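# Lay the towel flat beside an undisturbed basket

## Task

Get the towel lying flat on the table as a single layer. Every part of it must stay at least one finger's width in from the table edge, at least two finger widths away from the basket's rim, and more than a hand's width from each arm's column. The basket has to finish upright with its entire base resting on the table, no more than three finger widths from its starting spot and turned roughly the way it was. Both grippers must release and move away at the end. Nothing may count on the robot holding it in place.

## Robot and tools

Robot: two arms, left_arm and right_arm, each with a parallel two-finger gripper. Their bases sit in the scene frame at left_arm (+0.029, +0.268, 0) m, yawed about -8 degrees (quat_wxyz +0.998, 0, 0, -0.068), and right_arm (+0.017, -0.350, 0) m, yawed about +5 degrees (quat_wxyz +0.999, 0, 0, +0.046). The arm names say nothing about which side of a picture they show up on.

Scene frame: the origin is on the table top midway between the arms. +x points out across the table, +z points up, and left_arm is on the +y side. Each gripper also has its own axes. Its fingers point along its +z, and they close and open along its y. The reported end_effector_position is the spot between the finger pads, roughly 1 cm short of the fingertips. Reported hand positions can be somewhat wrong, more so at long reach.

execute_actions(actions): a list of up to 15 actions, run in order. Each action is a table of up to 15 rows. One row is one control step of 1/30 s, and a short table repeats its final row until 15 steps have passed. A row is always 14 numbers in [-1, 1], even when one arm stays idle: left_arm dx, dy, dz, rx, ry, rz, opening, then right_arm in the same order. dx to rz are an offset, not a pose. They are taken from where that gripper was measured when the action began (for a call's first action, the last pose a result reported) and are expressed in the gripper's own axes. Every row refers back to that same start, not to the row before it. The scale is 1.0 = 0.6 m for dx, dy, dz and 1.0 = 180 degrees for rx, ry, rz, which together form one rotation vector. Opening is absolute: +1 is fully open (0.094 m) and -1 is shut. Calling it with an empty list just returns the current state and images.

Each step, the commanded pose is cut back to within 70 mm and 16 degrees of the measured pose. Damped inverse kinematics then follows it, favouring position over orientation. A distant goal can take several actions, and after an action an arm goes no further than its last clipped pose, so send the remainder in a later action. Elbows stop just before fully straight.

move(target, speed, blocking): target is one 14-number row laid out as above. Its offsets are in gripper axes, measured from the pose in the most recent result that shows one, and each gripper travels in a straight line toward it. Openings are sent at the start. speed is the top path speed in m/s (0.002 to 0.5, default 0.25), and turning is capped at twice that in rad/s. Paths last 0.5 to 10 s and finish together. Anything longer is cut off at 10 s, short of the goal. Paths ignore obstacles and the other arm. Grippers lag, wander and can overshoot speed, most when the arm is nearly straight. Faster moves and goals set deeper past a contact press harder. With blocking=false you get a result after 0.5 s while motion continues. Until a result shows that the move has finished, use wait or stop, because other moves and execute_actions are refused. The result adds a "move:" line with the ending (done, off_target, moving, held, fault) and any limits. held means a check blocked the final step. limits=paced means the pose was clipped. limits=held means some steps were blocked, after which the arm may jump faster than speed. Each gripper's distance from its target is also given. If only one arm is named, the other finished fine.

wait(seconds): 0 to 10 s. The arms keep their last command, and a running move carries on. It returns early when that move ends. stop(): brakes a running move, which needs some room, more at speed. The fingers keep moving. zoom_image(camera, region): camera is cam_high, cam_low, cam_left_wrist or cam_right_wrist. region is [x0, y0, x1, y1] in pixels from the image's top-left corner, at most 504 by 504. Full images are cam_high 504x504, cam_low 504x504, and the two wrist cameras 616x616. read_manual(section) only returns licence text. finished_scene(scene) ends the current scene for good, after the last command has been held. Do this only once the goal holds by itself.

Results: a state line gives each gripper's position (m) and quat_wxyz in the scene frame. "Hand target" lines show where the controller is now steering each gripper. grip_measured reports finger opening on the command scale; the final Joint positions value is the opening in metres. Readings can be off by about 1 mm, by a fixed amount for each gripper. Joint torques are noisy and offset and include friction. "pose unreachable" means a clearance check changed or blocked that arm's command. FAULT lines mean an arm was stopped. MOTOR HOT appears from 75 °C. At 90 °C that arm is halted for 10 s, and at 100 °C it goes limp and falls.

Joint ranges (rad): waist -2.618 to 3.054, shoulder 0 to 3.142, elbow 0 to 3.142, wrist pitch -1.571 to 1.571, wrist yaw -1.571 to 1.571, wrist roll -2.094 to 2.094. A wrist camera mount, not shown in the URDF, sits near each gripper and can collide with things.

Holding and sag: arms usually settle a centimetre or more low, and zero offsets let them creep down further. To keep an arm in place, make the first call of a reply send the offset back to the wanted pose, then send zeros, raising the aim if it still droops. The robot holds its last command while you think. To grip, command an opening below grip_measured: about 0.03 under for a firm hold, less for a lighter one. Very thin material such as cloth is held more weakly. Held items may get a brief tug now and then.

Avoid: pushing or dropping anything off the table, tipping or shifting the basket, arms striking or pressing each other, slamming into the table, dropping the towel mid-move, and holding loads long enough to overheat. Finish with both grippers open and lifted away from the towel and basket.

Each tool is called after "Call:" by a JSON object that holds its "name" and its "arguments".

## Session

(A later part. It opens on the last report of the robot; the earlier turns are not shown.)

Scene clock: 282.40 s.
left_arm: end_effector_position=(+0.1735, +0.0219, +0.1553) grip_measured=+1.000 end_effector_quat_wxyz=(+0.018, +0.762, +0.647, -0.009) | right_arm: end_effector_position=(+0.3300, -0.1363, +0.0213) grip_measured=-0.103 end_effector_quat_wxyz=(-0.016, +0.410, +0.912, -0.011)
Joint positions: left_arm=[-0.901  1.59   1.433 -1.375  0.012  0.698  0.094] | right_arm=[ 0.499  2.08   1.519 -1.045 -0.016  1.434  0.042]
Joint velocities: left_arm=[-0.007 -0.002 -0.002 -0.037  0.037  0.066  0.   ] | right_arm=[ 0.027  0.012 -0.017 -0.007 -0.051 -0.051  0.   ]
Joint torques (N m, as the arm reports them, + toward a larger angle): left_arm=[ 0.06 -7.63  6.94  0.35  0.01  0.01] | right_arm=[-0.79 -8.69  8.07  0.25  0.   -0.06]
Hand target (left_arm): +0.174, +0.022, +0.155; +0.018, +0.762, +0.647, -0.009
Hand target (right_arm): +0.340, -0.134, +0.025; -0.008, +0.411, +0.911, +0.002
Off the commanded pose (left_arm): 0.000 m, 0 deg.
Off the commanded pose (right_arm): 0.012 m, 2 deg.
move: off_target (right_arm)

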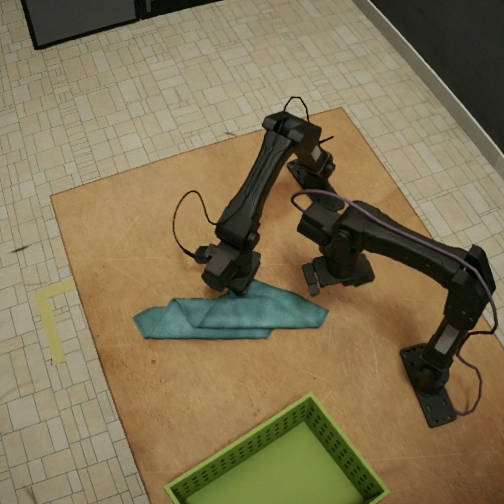

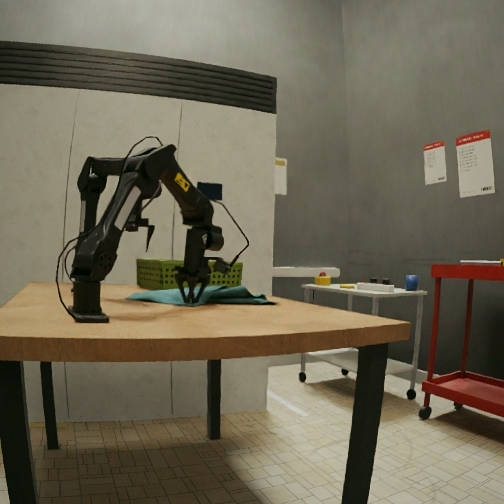

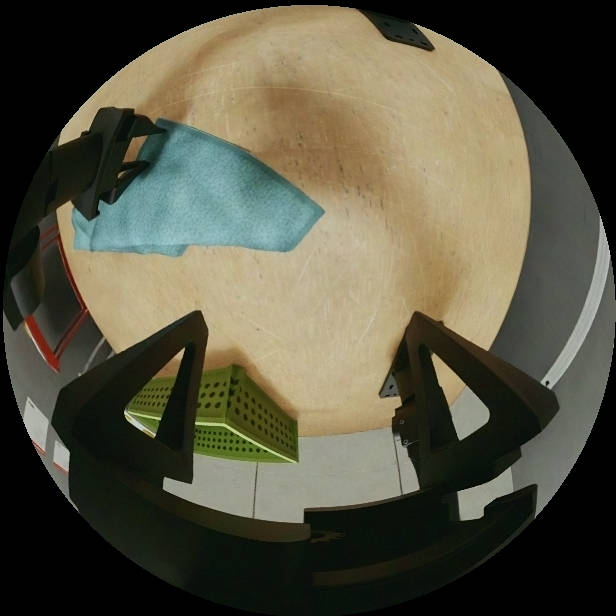

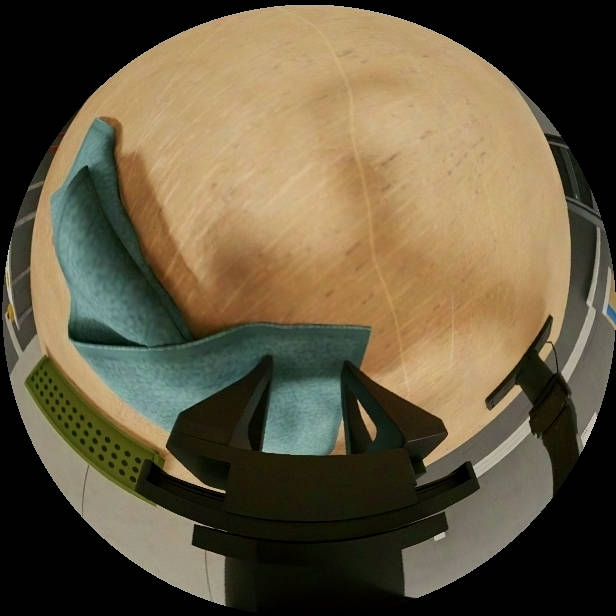

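Call:
{"name": "execute_actions", "arguments": {"actions": [[[0,0,0,0,0,0,1, 0,0,0.02,0,0,0,-0.1]],[[0,0,0,0,0,0,1, 0,0,0.015,0,0,0,-0.35]],[[0,0,0,0,0,0,1, 0,0,0.015,0,0,0,-0.6]]]}}

Scene clock: 286.10 s.
left_arm: end_effector_position=(+0.1735, +0.0219, +0.1553) grip_measured=+1.000 end_effector_quat_wxyz=(+0.018, +0.762, +0.647, -0.009) | right_arm: end_effector_position=(+0.3364, -0.1314, +0.0184) grip_measured=-0.598 end_effector_quat_wxyz=(-0.008, +0.409, +0.912, +0.005)
Joint positions: left_arm=[-0.901  1.59   1.433 -1.375  0.012  0.698  0.094] | right_arm=[ 0.499  2.08   1.507 -0.997 -0.019  1.433  0.019]
Joint velocities: left_arm=[-0.017 -0.002 -0.017 -0.037 -0.022 -0.037  0.   ] | right_arm=[ 0.012 -0.012  0.012 -0.125  0.007  0.022  0.   ]
Joint torques (N m, as the arm reports them, + toward a larger angle): left_arm=[ 0.06 -7.6   6.89  0.36  0.04  0.01] | right_arm=[-0.01 -8.17  4.04  0.35  0.01  0.  ]
Hand target (left_arm): +0.174, +0.022, +0.155; +0.018, +0.762, +0.647, -0.009
Hand target (right_arm): +0.333, -0.134, +0.010; -0.011, +0.409, +0.912, -0.001
Off the commanded pose (left_arm): 0.000 m, 0 deg.
Off the commanded pose (right_arm): 0.010 m, 1 deg.

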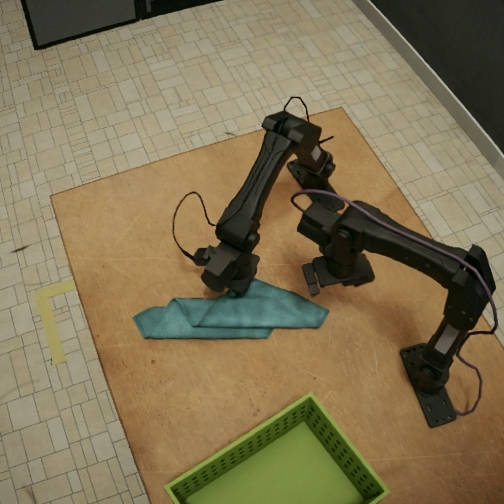

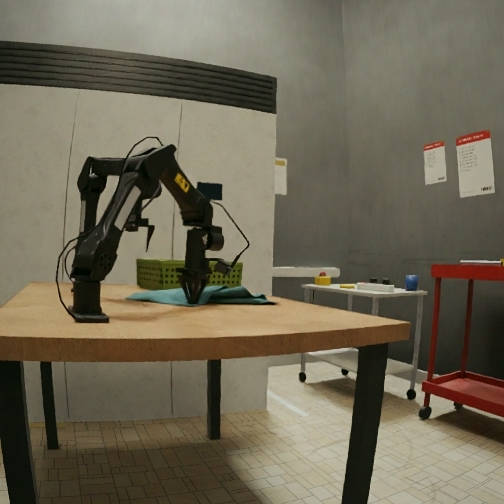

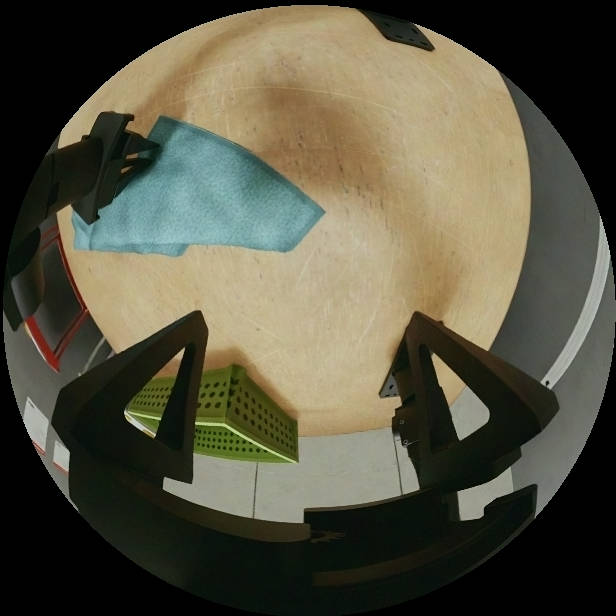

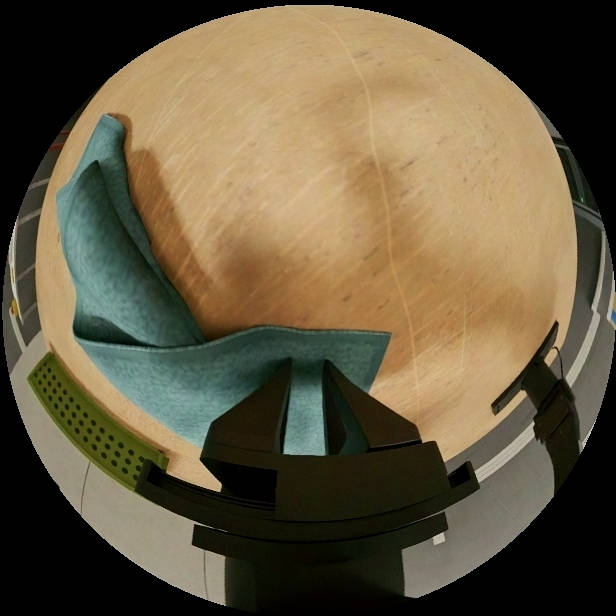

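Call:
{"name": "execute_actions", "arguments": {"actions": [[[0,0,0,0,0,0,1, 0,0,0.012,0,0,0,-0.8]],[[0,0,0,0,0,0,1, 0,0,0.008,0,0,0,-1]],[[0,0,0,0,0,0,1, 0,0,0,0,0,0,-1]],[[0,0,0,0,0,0,1, 0,0,-0.03,0,0,0,-1]],[[0,0,0,0,0,0,1, 0,0,-0.03,0,0,0,-1]]]}}

Scene clock: 291.33 s.
left_arm: end_effector_position=(+0.1735, +0.0219, +0.1553) grip_measured=+1.000 end_effector_quat_wxyz=(+0.018, +0.762, +0.647, -0.009) | right_arm: end_effector_position=(+0.3282, -0.1366, +0.0258) grip_measured=-0.994 end_effector_quat_wxyz=(-0.021, +0.409, +0.912, -0.015)
Joint positions: left_arm=[-0.901  1.59   1.433 -1.375  0.012  0.698  0.094] | right_arm=[ 0.499  2.08   1.537 -1.075 -0.02   1.433  0.   ]
Joint velocities: left_arm=[ 0.007 -0.022  0.012 -0.066  0.066 -0.007  0.   ] | right_arm=[-0.002 -0.027  0.022  0.066 -0.081 -0.022  0.   ]
Joint torques (N m, as the arm reports them, + toward a larger angle): left_arm=[ 0.16 -7.53  7.06  0.34  0.05  0.03] | right_arm=[ -0.08 -10.38   8.58   0.02   0.    -0.01]
Hand target (left_arm): +0.174, +0.022, +0.155; +0.018, +0.762, +0.647, -0.009
Hand target (right_arm): +0.334, -0.133, +0.039; -0.013, +0.409, +0.912, -0.002
Off the commanded pose (left_arm): 0.000 m, 0 deg.
Off the commanded pose (right_arm): 0.015 m, 2 deg.

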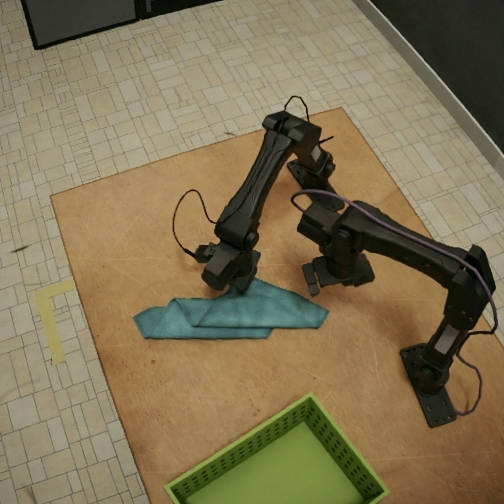

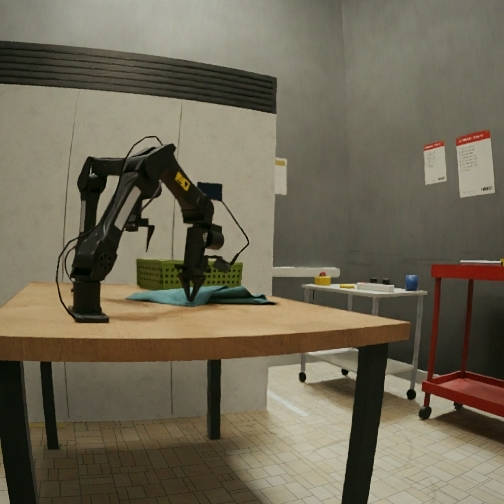

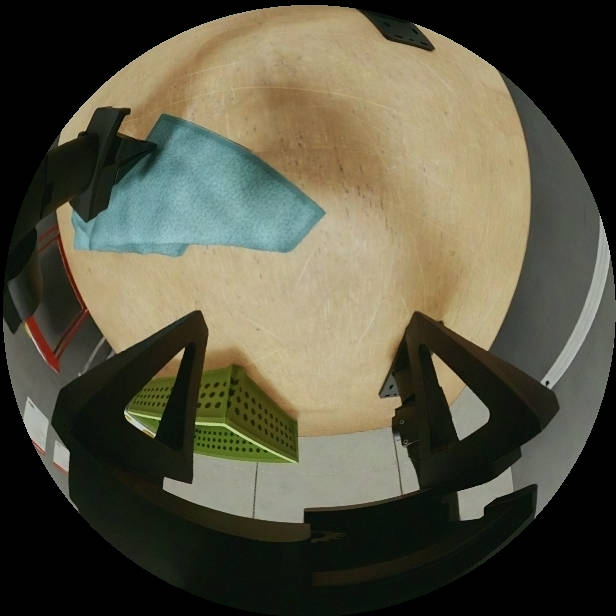

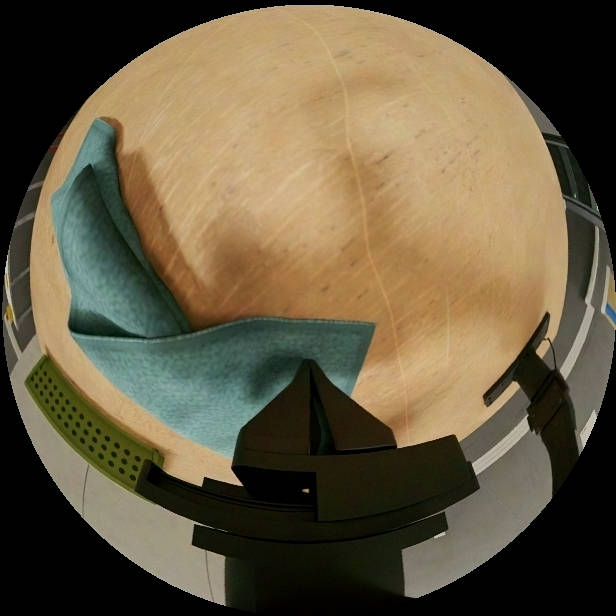

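Call:
{"name": "move", "arguments": {"target": [0,0,0,0,0,0,1, 0.02,0.009,-0.06,-0.07,-0.008,0,0.9], "speed": 0.12}}

Scene clock: 327.23 s.
left_arm: end_effector_position=(+0.1735, +0.0219, +0.1553) grip_measured=+1.000 end_effector_quat_wxyz=(+0.018, +0.762, +0.647, -0.009) | right_arm: end_effector_position=(+0.3275, -0.1277, +0.0527) grip_measured=+0.897 end_effector_quat_wxyz=(+0.028, +0.412, +0.908, +0.066)
Joint positions: left_arm=[-0.901  1.59   1.433 -1.375  0.012  0.698  0.094] | right_arm=[ 0.519  1.898  1.376 -0.908 -0.02   1.463  0.089]
Joint velocities: left_arm=[-0.017 -0.002 -0.007 -0.022  0.007 -0.037  0.   ] | right_arm=[-0.017 -0.002 -0.022 -0.007 -0.007 -0.022  0.001]
Joint torques (N m, as the arm reports them, + toward a larger angle): left_arm=[ 0.1  -7.53  7.04  0.37  0.02 -0.02] | right_arm=[  0.83 -10.42   5.48   0.53  -0.01   0.02]
Hand target (left_arm): +0.174, +0.022, +0.155; +0.018, +0.762, +0.647, -0.009
Hand target (right_arm): +0.326, -0.124, +0.062; +0.035, +0.409, +0.908, +0.080
Off the commanded pose (left_arm): 0.000 m, 0 deg.
Off the commanded pose (right_arm): 0.010 m, 2 deg.
move: done

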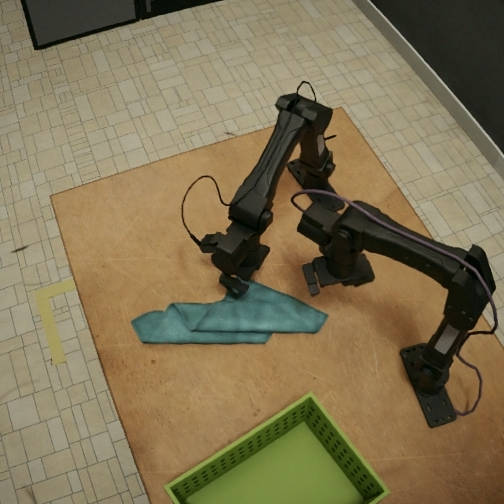

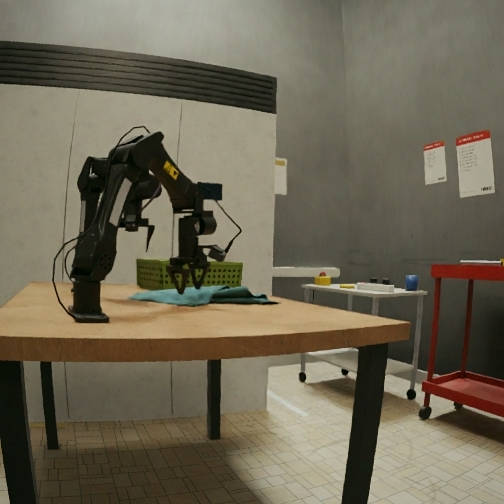

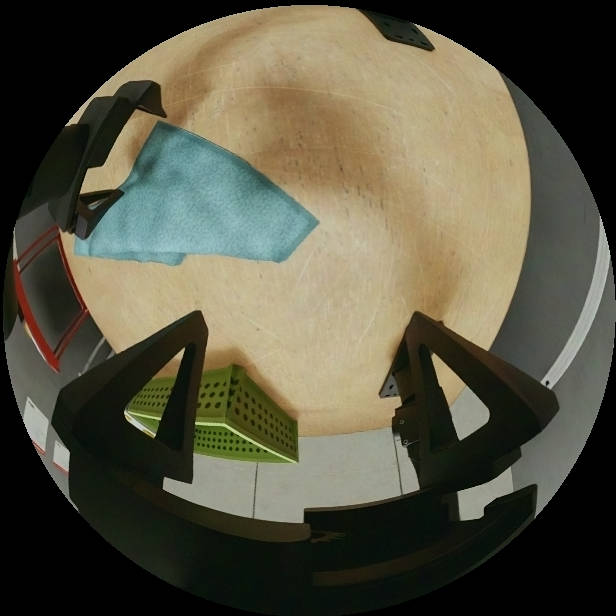

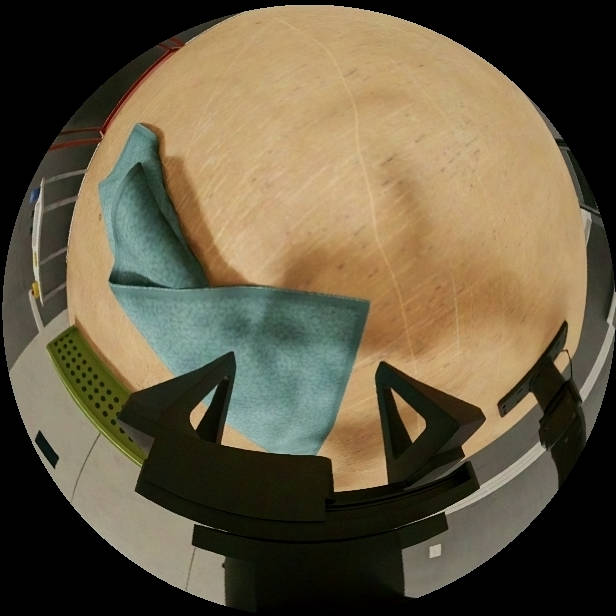

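Call:
{"name": "move", "arguments": {"target": [0,0,0,0,0,0,1, -0.005,-0.004,0.065,0,0,0,0.9], "speed": 0.06}}

Scene clock: 334.47 s.
left_arm: end_effector_position=(+0.1735, +0.0219, +0.1553) grip_measured=+1.000 end_effector_quat_wxyz=(+0.018, +0.762, +0.647, -0.009) | right_arm: end_effector_position=(+0.3287, -0.1270, +0.0210) grip_measured=+0.897 end_effector_quat_wxyz=(+0.027, +0.412, +0.908, +0.065)
Joint positions: left_arm=[-0.901  1.59   1.433 -1.375  0.012  0.698  0.094] | right_arm=[ 0.519  1.945  1.309 -0.796 -0.02   1.464  0.089]
Joint velocities: left_arm=[ 0.007 -0.017 -0.012  0.051 -0.066  0.022  0.   ] | right_arm=[-0.007 -0.007  0.007 -0.007 -0.051  0.037 -0.   ]
Joint torques (N m, as the arm reports them, + toward a larger angle): left_arm=[ 0.07 -7.49  6.92  0.35 -0.02  0.04] | right_arm=[-0.49 -7.13  4.9   0.65 -0.01 -0.08]
Hand target (left_arm): +0.174, +0.022, +0.155; +0.018, +0.762, +0.647, -0.009
Hand target (right_arm): +0.331, -0.128, +0.014; +0.028, +0.412, +0.908, +0.066
Off the commanded pose (left_arm): 0.000 m, 0 deg.
Off the commanded pose (right_arm): 0.008 m, 0 deg.
move: done

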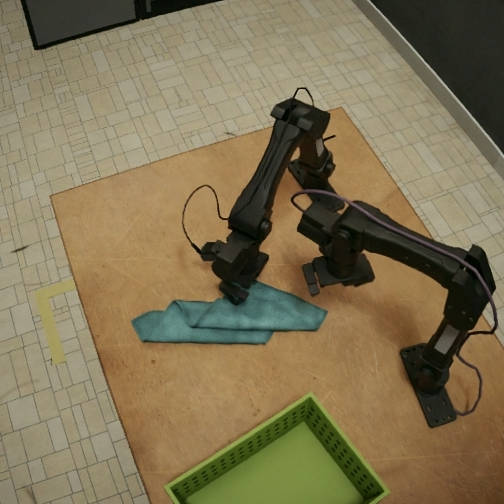

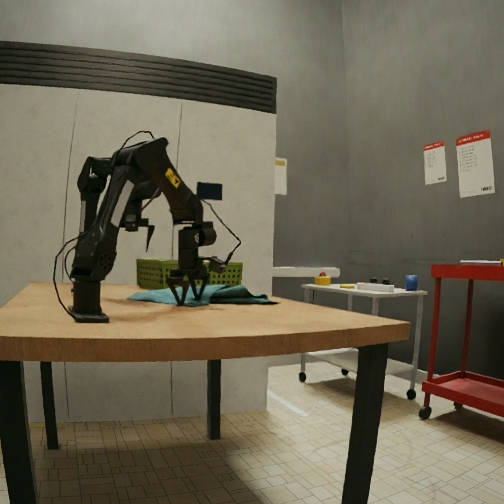

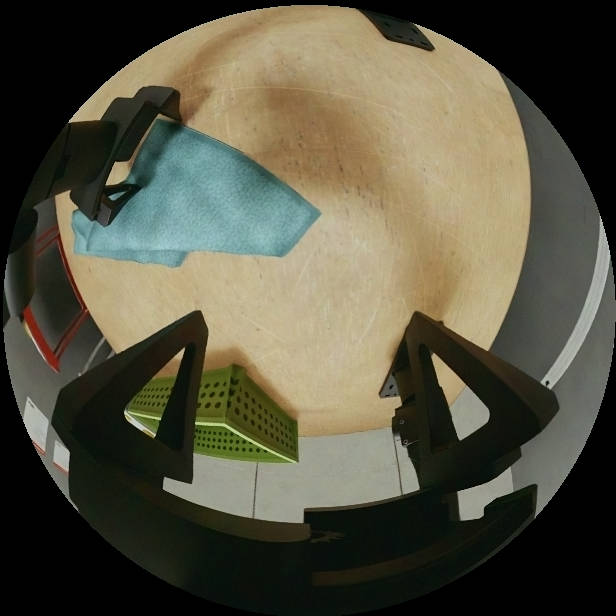

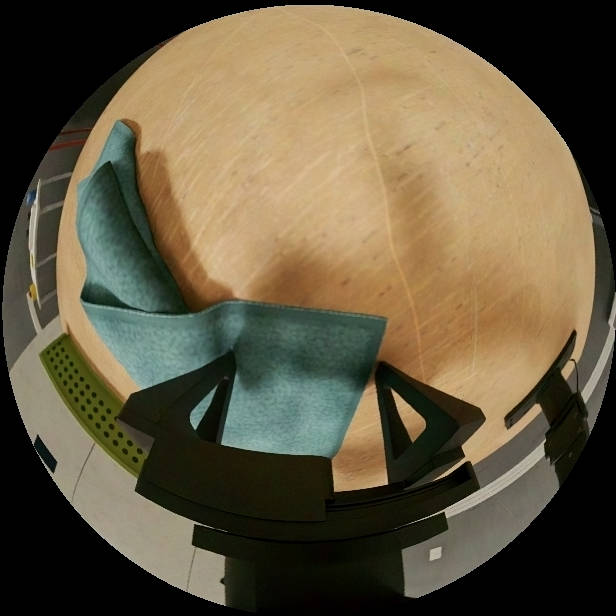

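Call:
{"name": "execute_actions", "arguments": {"actions": [[[0,0,0,0,0,0,1, 0,0,0.012,0,0,0,0.6]],[[0,0,0,0,0,0,1, 0,0,0.012,0,0,0,0.3]],[[0,0,0,0,0,0,1, 0,0,0.012,0,0,0,0.0]]]}}

Scene clock: 338.70 s.
left_arm: end_effector_position=(+0.1735, +0.0219, +0.1553) grip_measured=+1.000 end_effector_quat_wxyz=(+0.018, +0.762, +0.647, -0.009) | right_arm: end_effector_position=(+0.3356, -0.1221, +0.0224) grip_measured=+0.003 end_effector_quat_wxyz=(+0.036, +0.412, +0.907, +0.080)
Joint positions: left_arm=[-0.901  1.59   1.433 -1.375  0.012  0.698  0.094] | right_arm=[ 0.519  1.945  1.309 -0.761 -0.02   1.464  0.047]
Joint velocities: left_arm=[-0.002  0.002 -0.012  0.007 -0.125 -0.037  0.   ] | right_arm=[-0.012  0.012 -0.002 -0.051 -0.066  0.037 -0.   ]
Joint torques (N m, as the arm reports them, + toward a larger angle): left_arm=[ 0.   -7.49  7.03  0.34  0.01 -0.01] | right_arm=[ 0.04 -7.06  5.24  0.54  0.    0.  ]
Hand target (left_arm): +0.174, +0.022, +0.155; +0.018, +0.762, +0.647, -0.009
Hand target (right_arm): +0.334, -0.123, +0.015; +0.033, +0.412, +0.908, +0.075
Off the commanded pose (left_arm): 0.000 m, 0 deg.
Off the commanded pose (right_arm): 0.008 m, 1 deg.

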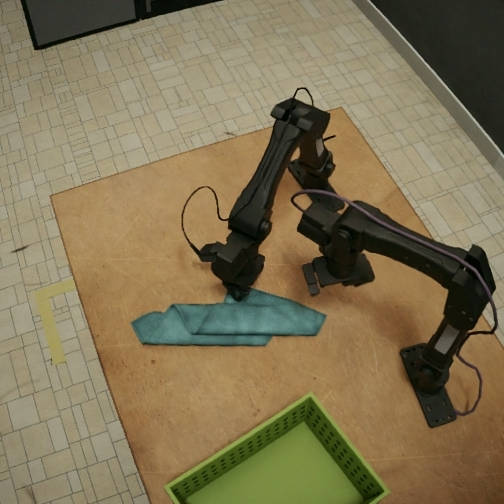

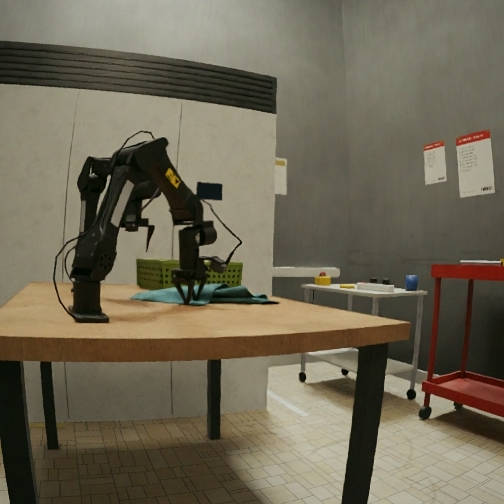

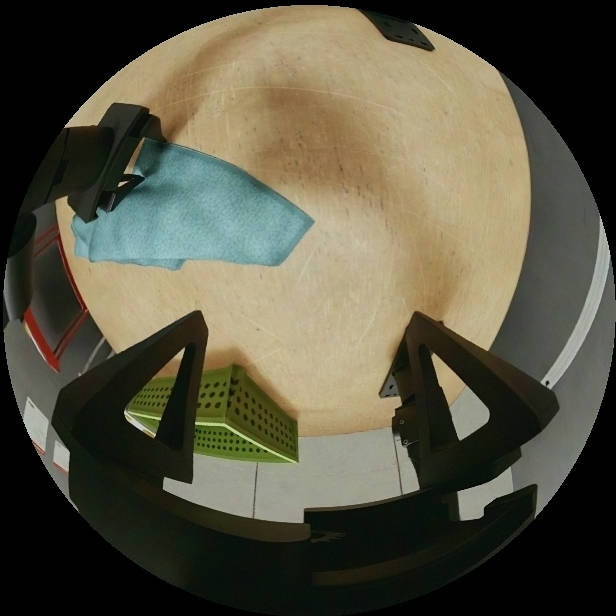

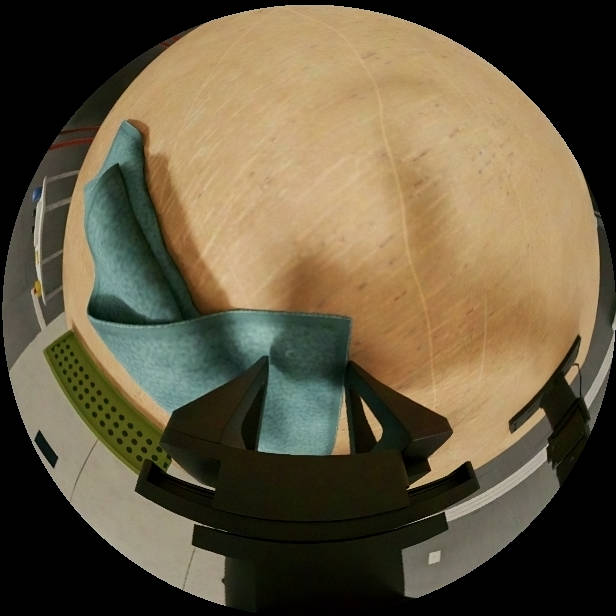

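Call:
{"name": "execute_actions", "arguments": {"actions": [[[0,0,0,0,0,0,1, 0,0,0.012,0,0,0,-0.3]],[[0,0,0,0,0,0,1, 0,0,0.012,0,0,0,-0.6]],[[0,0,0,0,0,0,1, 0,0,0.01,0,0,0,-0.85]]]}}

Scene clock: 341.93 s.
left_arm: end_effector_position=(+0.1735, +0.0219, +0.1553) grip_measured=+1.000 end_effector_quat_wxyz=(+0.018, +0.762, +0.647, -0.009) | right_arm: end_effector_position=(+0.3413, -0.1181, +0.0237) grip_measured=-0.847 end_effector_quat_wxyz=(+0.043, +0.411, +0.906, +0.092)
Joint positions: left_arm=[-0.901  1.59   1.433 -1.375  0.012  0.698  0.094] | right_arm=[ 0.519  1.945  1.309 -0.733 -0.02   1.464  0.007]
Joint velocities: left_arm=[ 0.002  0.007 -0.022  0.051 -0.022  0.081  0.   ] | right_arm=[ 0.002 -0.012  0.017 -0.007 -0.037 -0.081 -0.   ]
Joint torques (N m, as the arm reports them, + toward a larger angle): left_arm=[ 0.01 -7.37  7.05  0.34  0.01  0.02] | right_arm=[ 0.02 -7.23  5.55  0.66  0.    0.  ]
Hand target (left_arm): +0.174, +0.022, +0.155; +0.018, +0.762, +0.647, -0.009
Hand target (right_arm): +0.341, -0.118, +0.017; +0.041, +0.411, +0.906, +0.088
Off the commanded pose (left_arm): 0.000 m, 0 deg.
Off the commanded pose (right_arm): 0.006 m, 0 deg.

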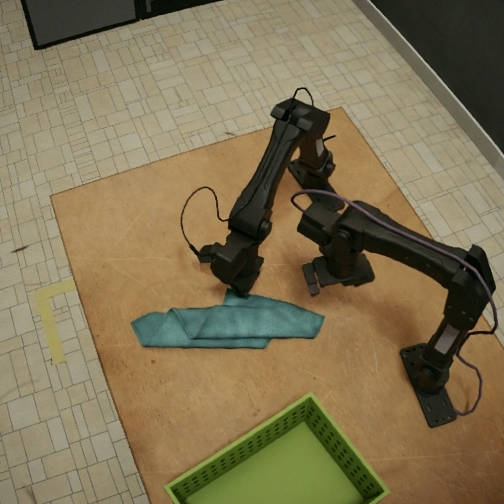

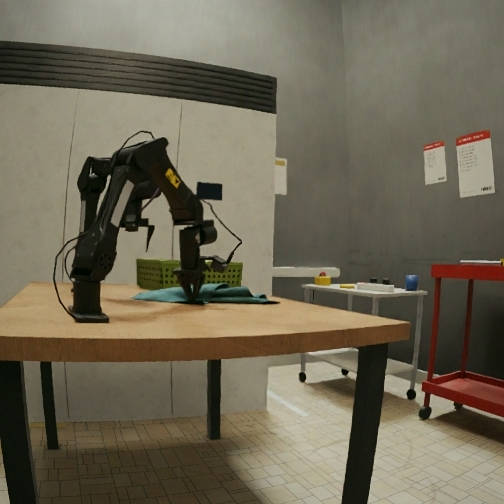

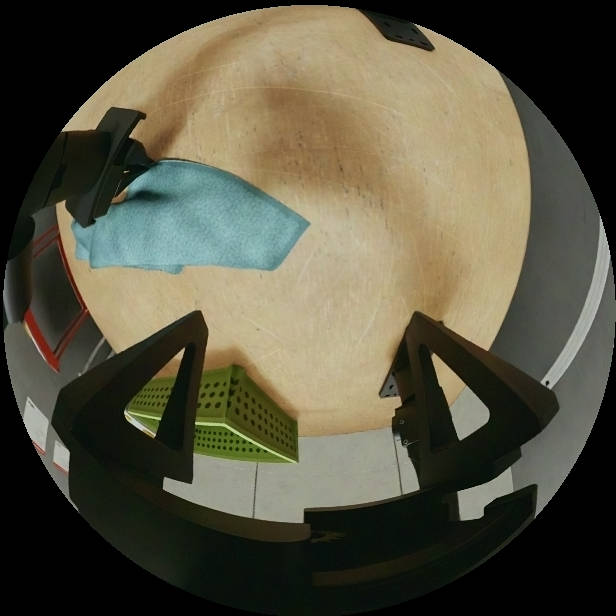

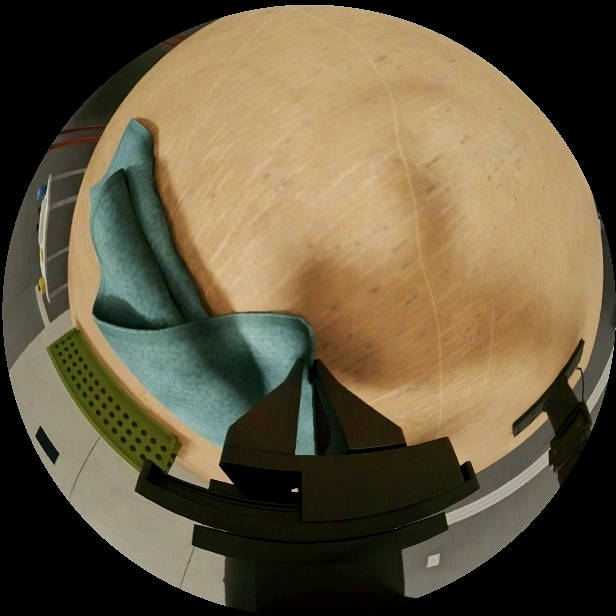

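Call:
{"name": "execute_actions", "arguments": {"actions": []}}

Scene clock: 352.60 s.
left_arm: end_effector_position=(+0.1735, +0.0219, +0.1553) grip_measured=+1.000 end_effector_quat_wxyz=(+0.018, +0.762, +0.647, -0.009) | right_arm: end_effector_position=(+0.3414, -0.1181, +0.0237) grip_measured=-0.847 end_effector_quat_wxyz=(+0.043, +0.411, +0.906, +0.092)
Joint positions: left_arm=[-0.901  1.59   1.433 -1.375  0.012  0.698  0.094] | right_arm=[ 0.519  1.945  1.309 -0.733 -0.02   1.464  0.007]
Joint velocities: left_arm=[-0.017  0.037  0.022 -0.081  0.037 -0.007  0.   ] | right_arm=[ 0.007  0.007 -0.007  0.022  0.007  0.022  0.   ]
Joint torques (N m, as the arm reports them, + toward a larger angle): left_arm=[ 0.06 -7.44  7.05  0.37  0.02  0.01] | right_arm=[ 0.03 -7.23  5.54  0.64  0.   -0.01]
Hand target (left_arm): +0.174, +0.022, +0.155; +0.018, +0.762, +0.647, -0.009
Hand target (right_arm): +0.341, -0.118, +0.018; +0.041, +0.411, +0.906, +0.089
Off the commanded pose (left_arm): 0.000 m, 0 deg.
Off the commanded pose (right_arm): 0.006 m, 0 deg.

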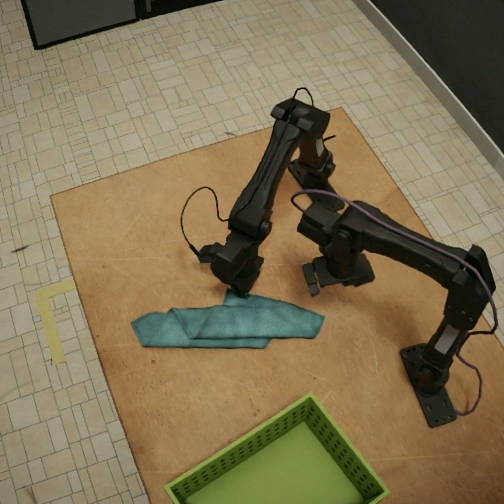

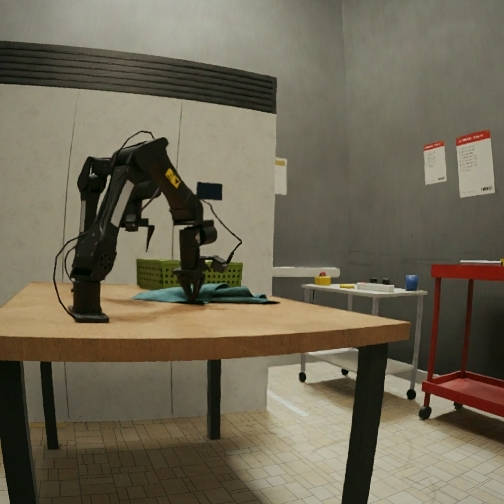

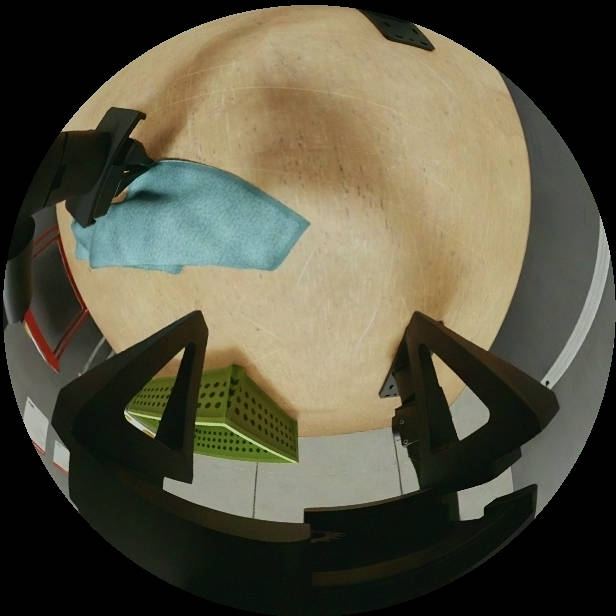

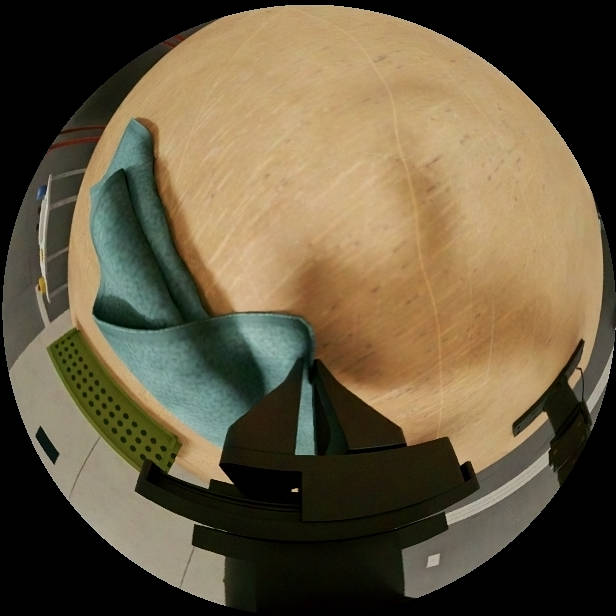

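Call:
{"name": "execute_actions", "arguments": {"actions": [[[0,0,0,0,0,0,1, 0,0,0.01,0,0,0,-1]],[[0,0,0,0,0,0,1, 0,0,0,0,0,0,-1]]]}}

Scene clock: 355.23 s.
left_arm: end_effector_position=(+0.1735, +0.0219, +0.1553) grip_measured=+1.000 end_effector_quat_wxyz=(+0.018, +0.762, +0.647, -0.009) | right_arm: end_effector_position=(+0.3427, -0.1171, +0.0240) grip_measured=-0.986 end_effector_quat_wxyz=(+0.045, +0.411, +0.906, +0.095)
Joint positions: left_arm=[-0.901  1.59   1.433 -1.375  0.012  0.698  0.094] | right_arm=[ 0.519  1.945  1.309 -0.726 -0.02   1.464  0.001]
Joint velocities: left_arm=[-0.027 -0.027 -0.002 -0.022 -0.007 -0.095  0.   ] | right_arm=[ 0.002  0.007  0.002  0.022 -0.037 -0.022  0.   ]
Joint torques (N m, as the arm reports them, + toward a larger angle): left_arm=[-0.09 -7.57  7.04  0.33  0.01  0.  ] | right_arm=[-0.01 -8.16  6.27  0.54  0.   -0.01]
Hand target (left_arm): +0.174, +0.022, +0.155; +0.018, +0.762, +0.647, -0.009
Hand target (right_arm): +0.343, -0.117, +0.024; +0.045, +0.411, +0.906, +0.095
Off the commanded pose (left_arm): 0.000 m, 0 deg.
Off the commanded pose (right_arm): 0.000 m, 0 deg.

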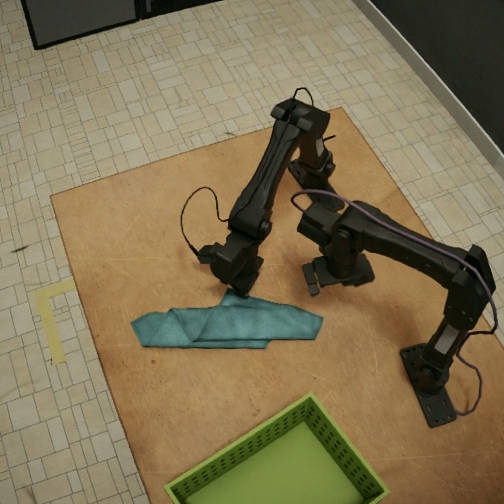

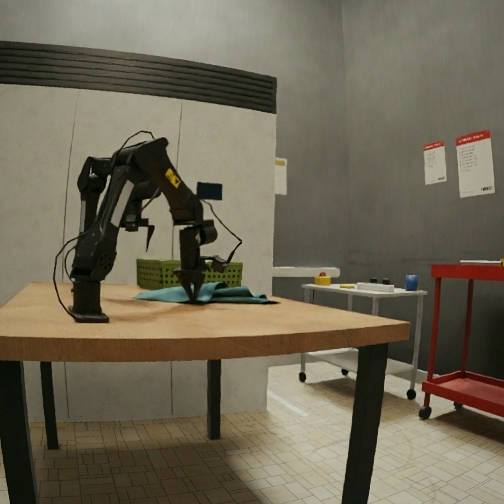

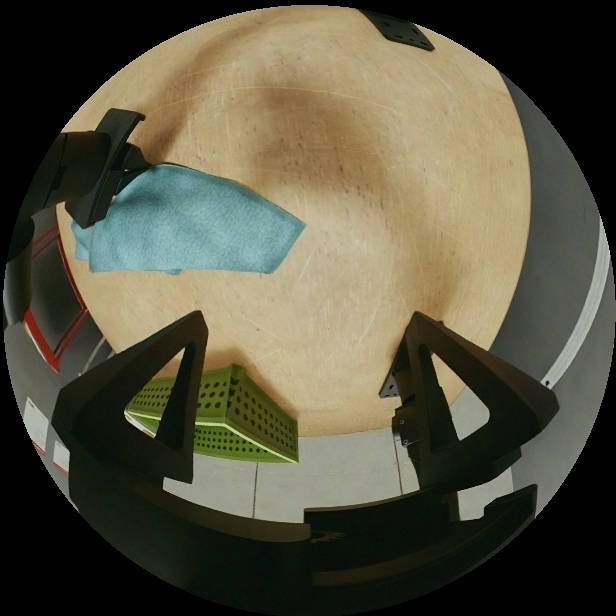

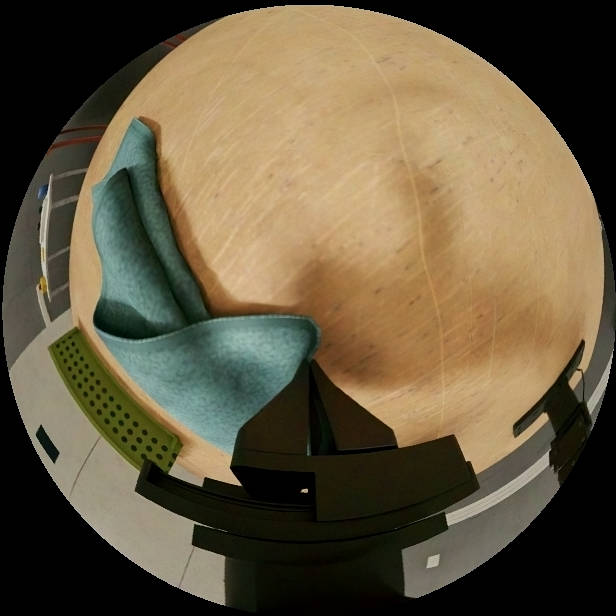

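grip_measured −0.986 (not −0.994): something is between the fingers. Lifting slowly.

Call:
{"name": "move", "arguments": {"target": [0,0,0,0,0,0,1, 0,0,-0.09,0,0,0,-1], "speed": 0.05}}

Scene clock: 359.23 s.
left_arm: end_effector_position=(+0.1735, +0.0219, +0.1553) grip_measured=+1.000 end_effector_quat_wxyz=(+0.018, +0.762, +0.647, -0.009) | right_arm: end_effector_position=(+0.3285, -0.1271, +0.0570) grip_measured=-0.986 end_effector_quat_wxyz=(+0.033, +0.412, +0.908, +0.075)
Joint positions: left_arm=[-0.901  1.59   1.433 -1.375  0.012  0.698  0.094] | right_arm=[ 0.519  1.879  1.366 -0.894 -0.02   1.464  0.001]
Joint velocities: left_arm=[-0.007 -0.032 -0.017  0.066  0.051  0.022  0.   ] | right_arm=[-0.007  0.002  0.007 -0.022 -0.022 -0.066  0.   ]
Joint torques (N m, as the arm reports them, + toward a larger angle): left_arm=[-0.04 -7.48  7.02  0.34 -0.01  0.03] | right_arm=[ -0.25 -10.19   9.07   0.31  -0.01  -0.04]
Hand target (left_arm): +0.174, +0.022, +0.155; +0.018, +0.762, +0.647, -0.009
Hand target (right_arm): +0.335, -0.124, +0.076; +0.045, +0.411, +0.906, +0.095
Off the commanded pose (left_arm): 0.000 m, 0 deg.
Off the commanded pose (right_arm): 0.021 m, 3 deg.
move: off_target (right_arm)

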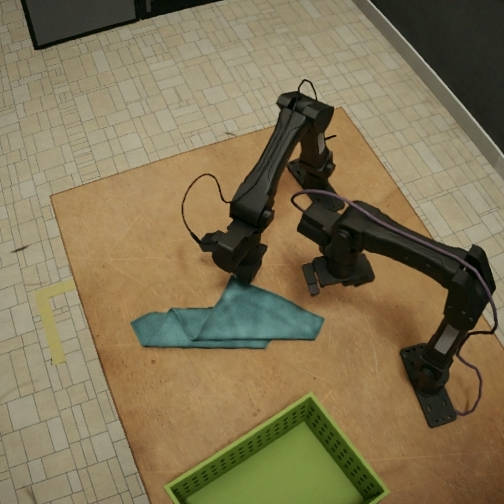

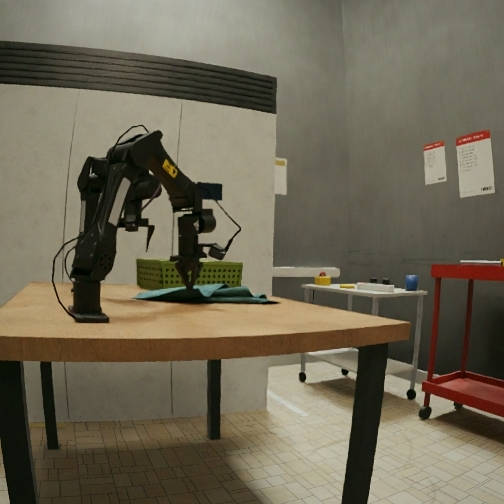

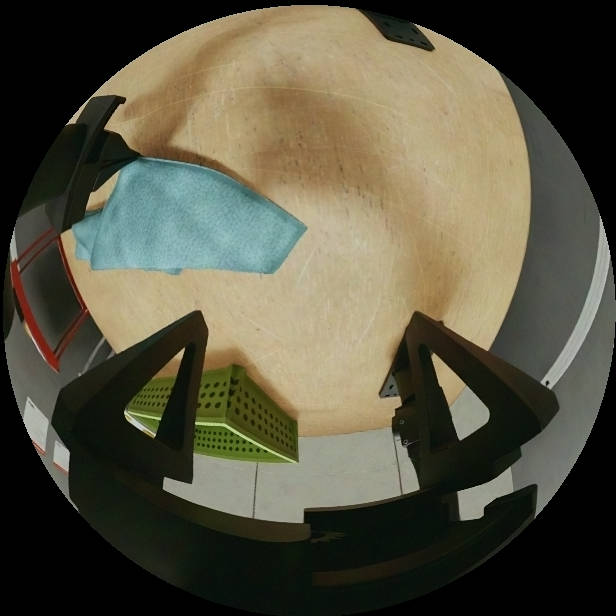

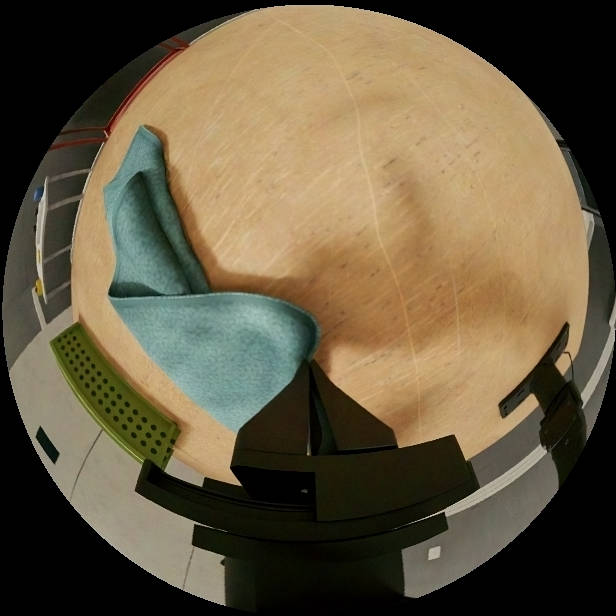

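Call:
{"name": "move", "arguments": {"target": [0,0,0,0,0,0,1, 0.103,0.049,-0.15,0.052,0,-0.133,-1], "speed": 0.08}}

Scene clock: 401.90 s.
left_arm: end_effector_position=(+0.1735, +0.0219, +0.1553) grip_measured=+1.000 end_effector_quat_wxyz=(+0.018, +0.762, +0.647, -0.009) | right_arm: end_effector_position=(+0.2992, -0.0731, +0.1457) grip_measured=-0.986 end_effector_quat_wxyz=(+0.005, +0.224, +0.975, -0.005)
Joint positions: left_arm=[-0.901  1.59   1.433 -1.375  0.012  0.698  0.094] | right_arm=[ 0.689  2.077  2.015 -1.511  0.014  1.232  0.001]
Joint velocities: left_arm=[-0.017  0.002 -0.002 -0.007 -0.051 -0.081  0.   ] | right_arm=[-0.002 -0.027  0.012 -0.037 -0.037  0.007 -0.001]
Joint torques (N m, as the arm reports them, + toward a larger angle): left_arm=[ 0.06 -7.53  6.98  0.33  0.03  0.03] | right_arm=[ 0.73 -8.68  9.04  0.06  0.13 -0.06]
Hand target (left_arm): +0.174, +0.022, +0.155; +0.018, +0.762, +0.647, -0.009
Hand target (right_arm): +0.300, -0.071, +0.151; +0.013, +0.216, +0.976, -0.005
Off the commanded pose (left_arm): 0.000 m, 0 deg.
Off the commanded pose (right_arm): 0.005 m, 1 deg.
move: done

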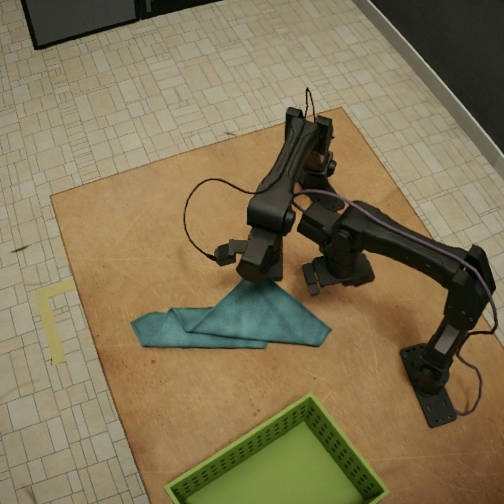

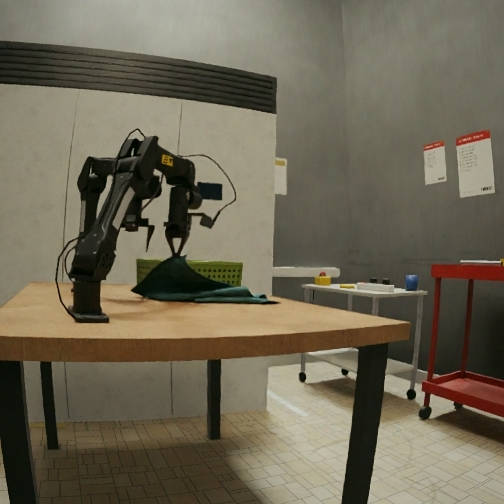

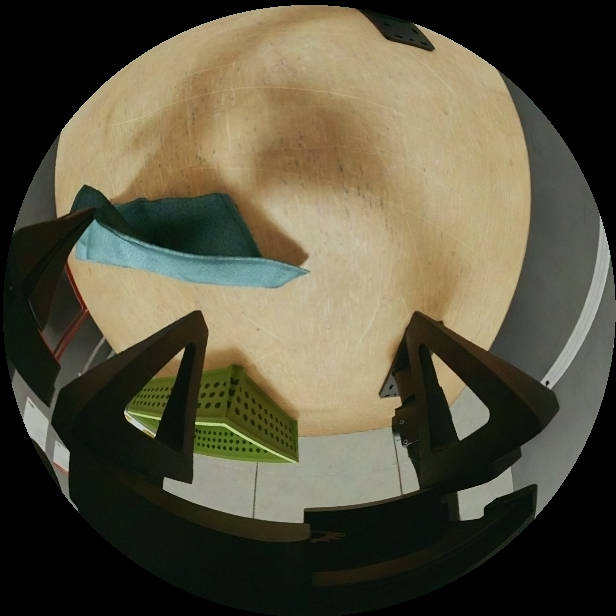

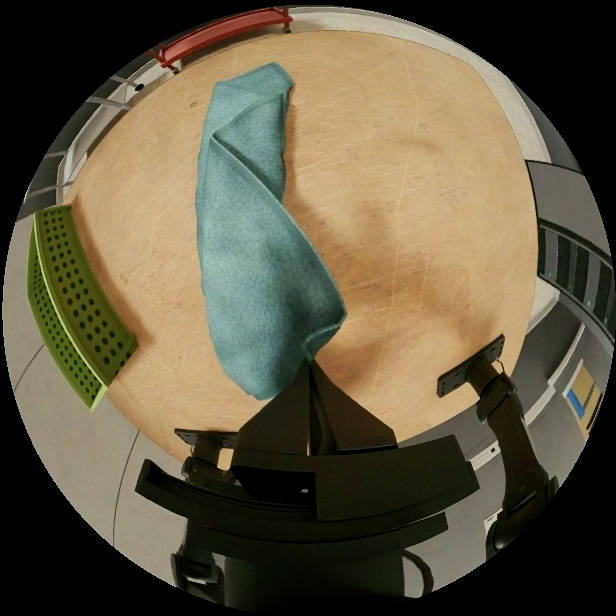

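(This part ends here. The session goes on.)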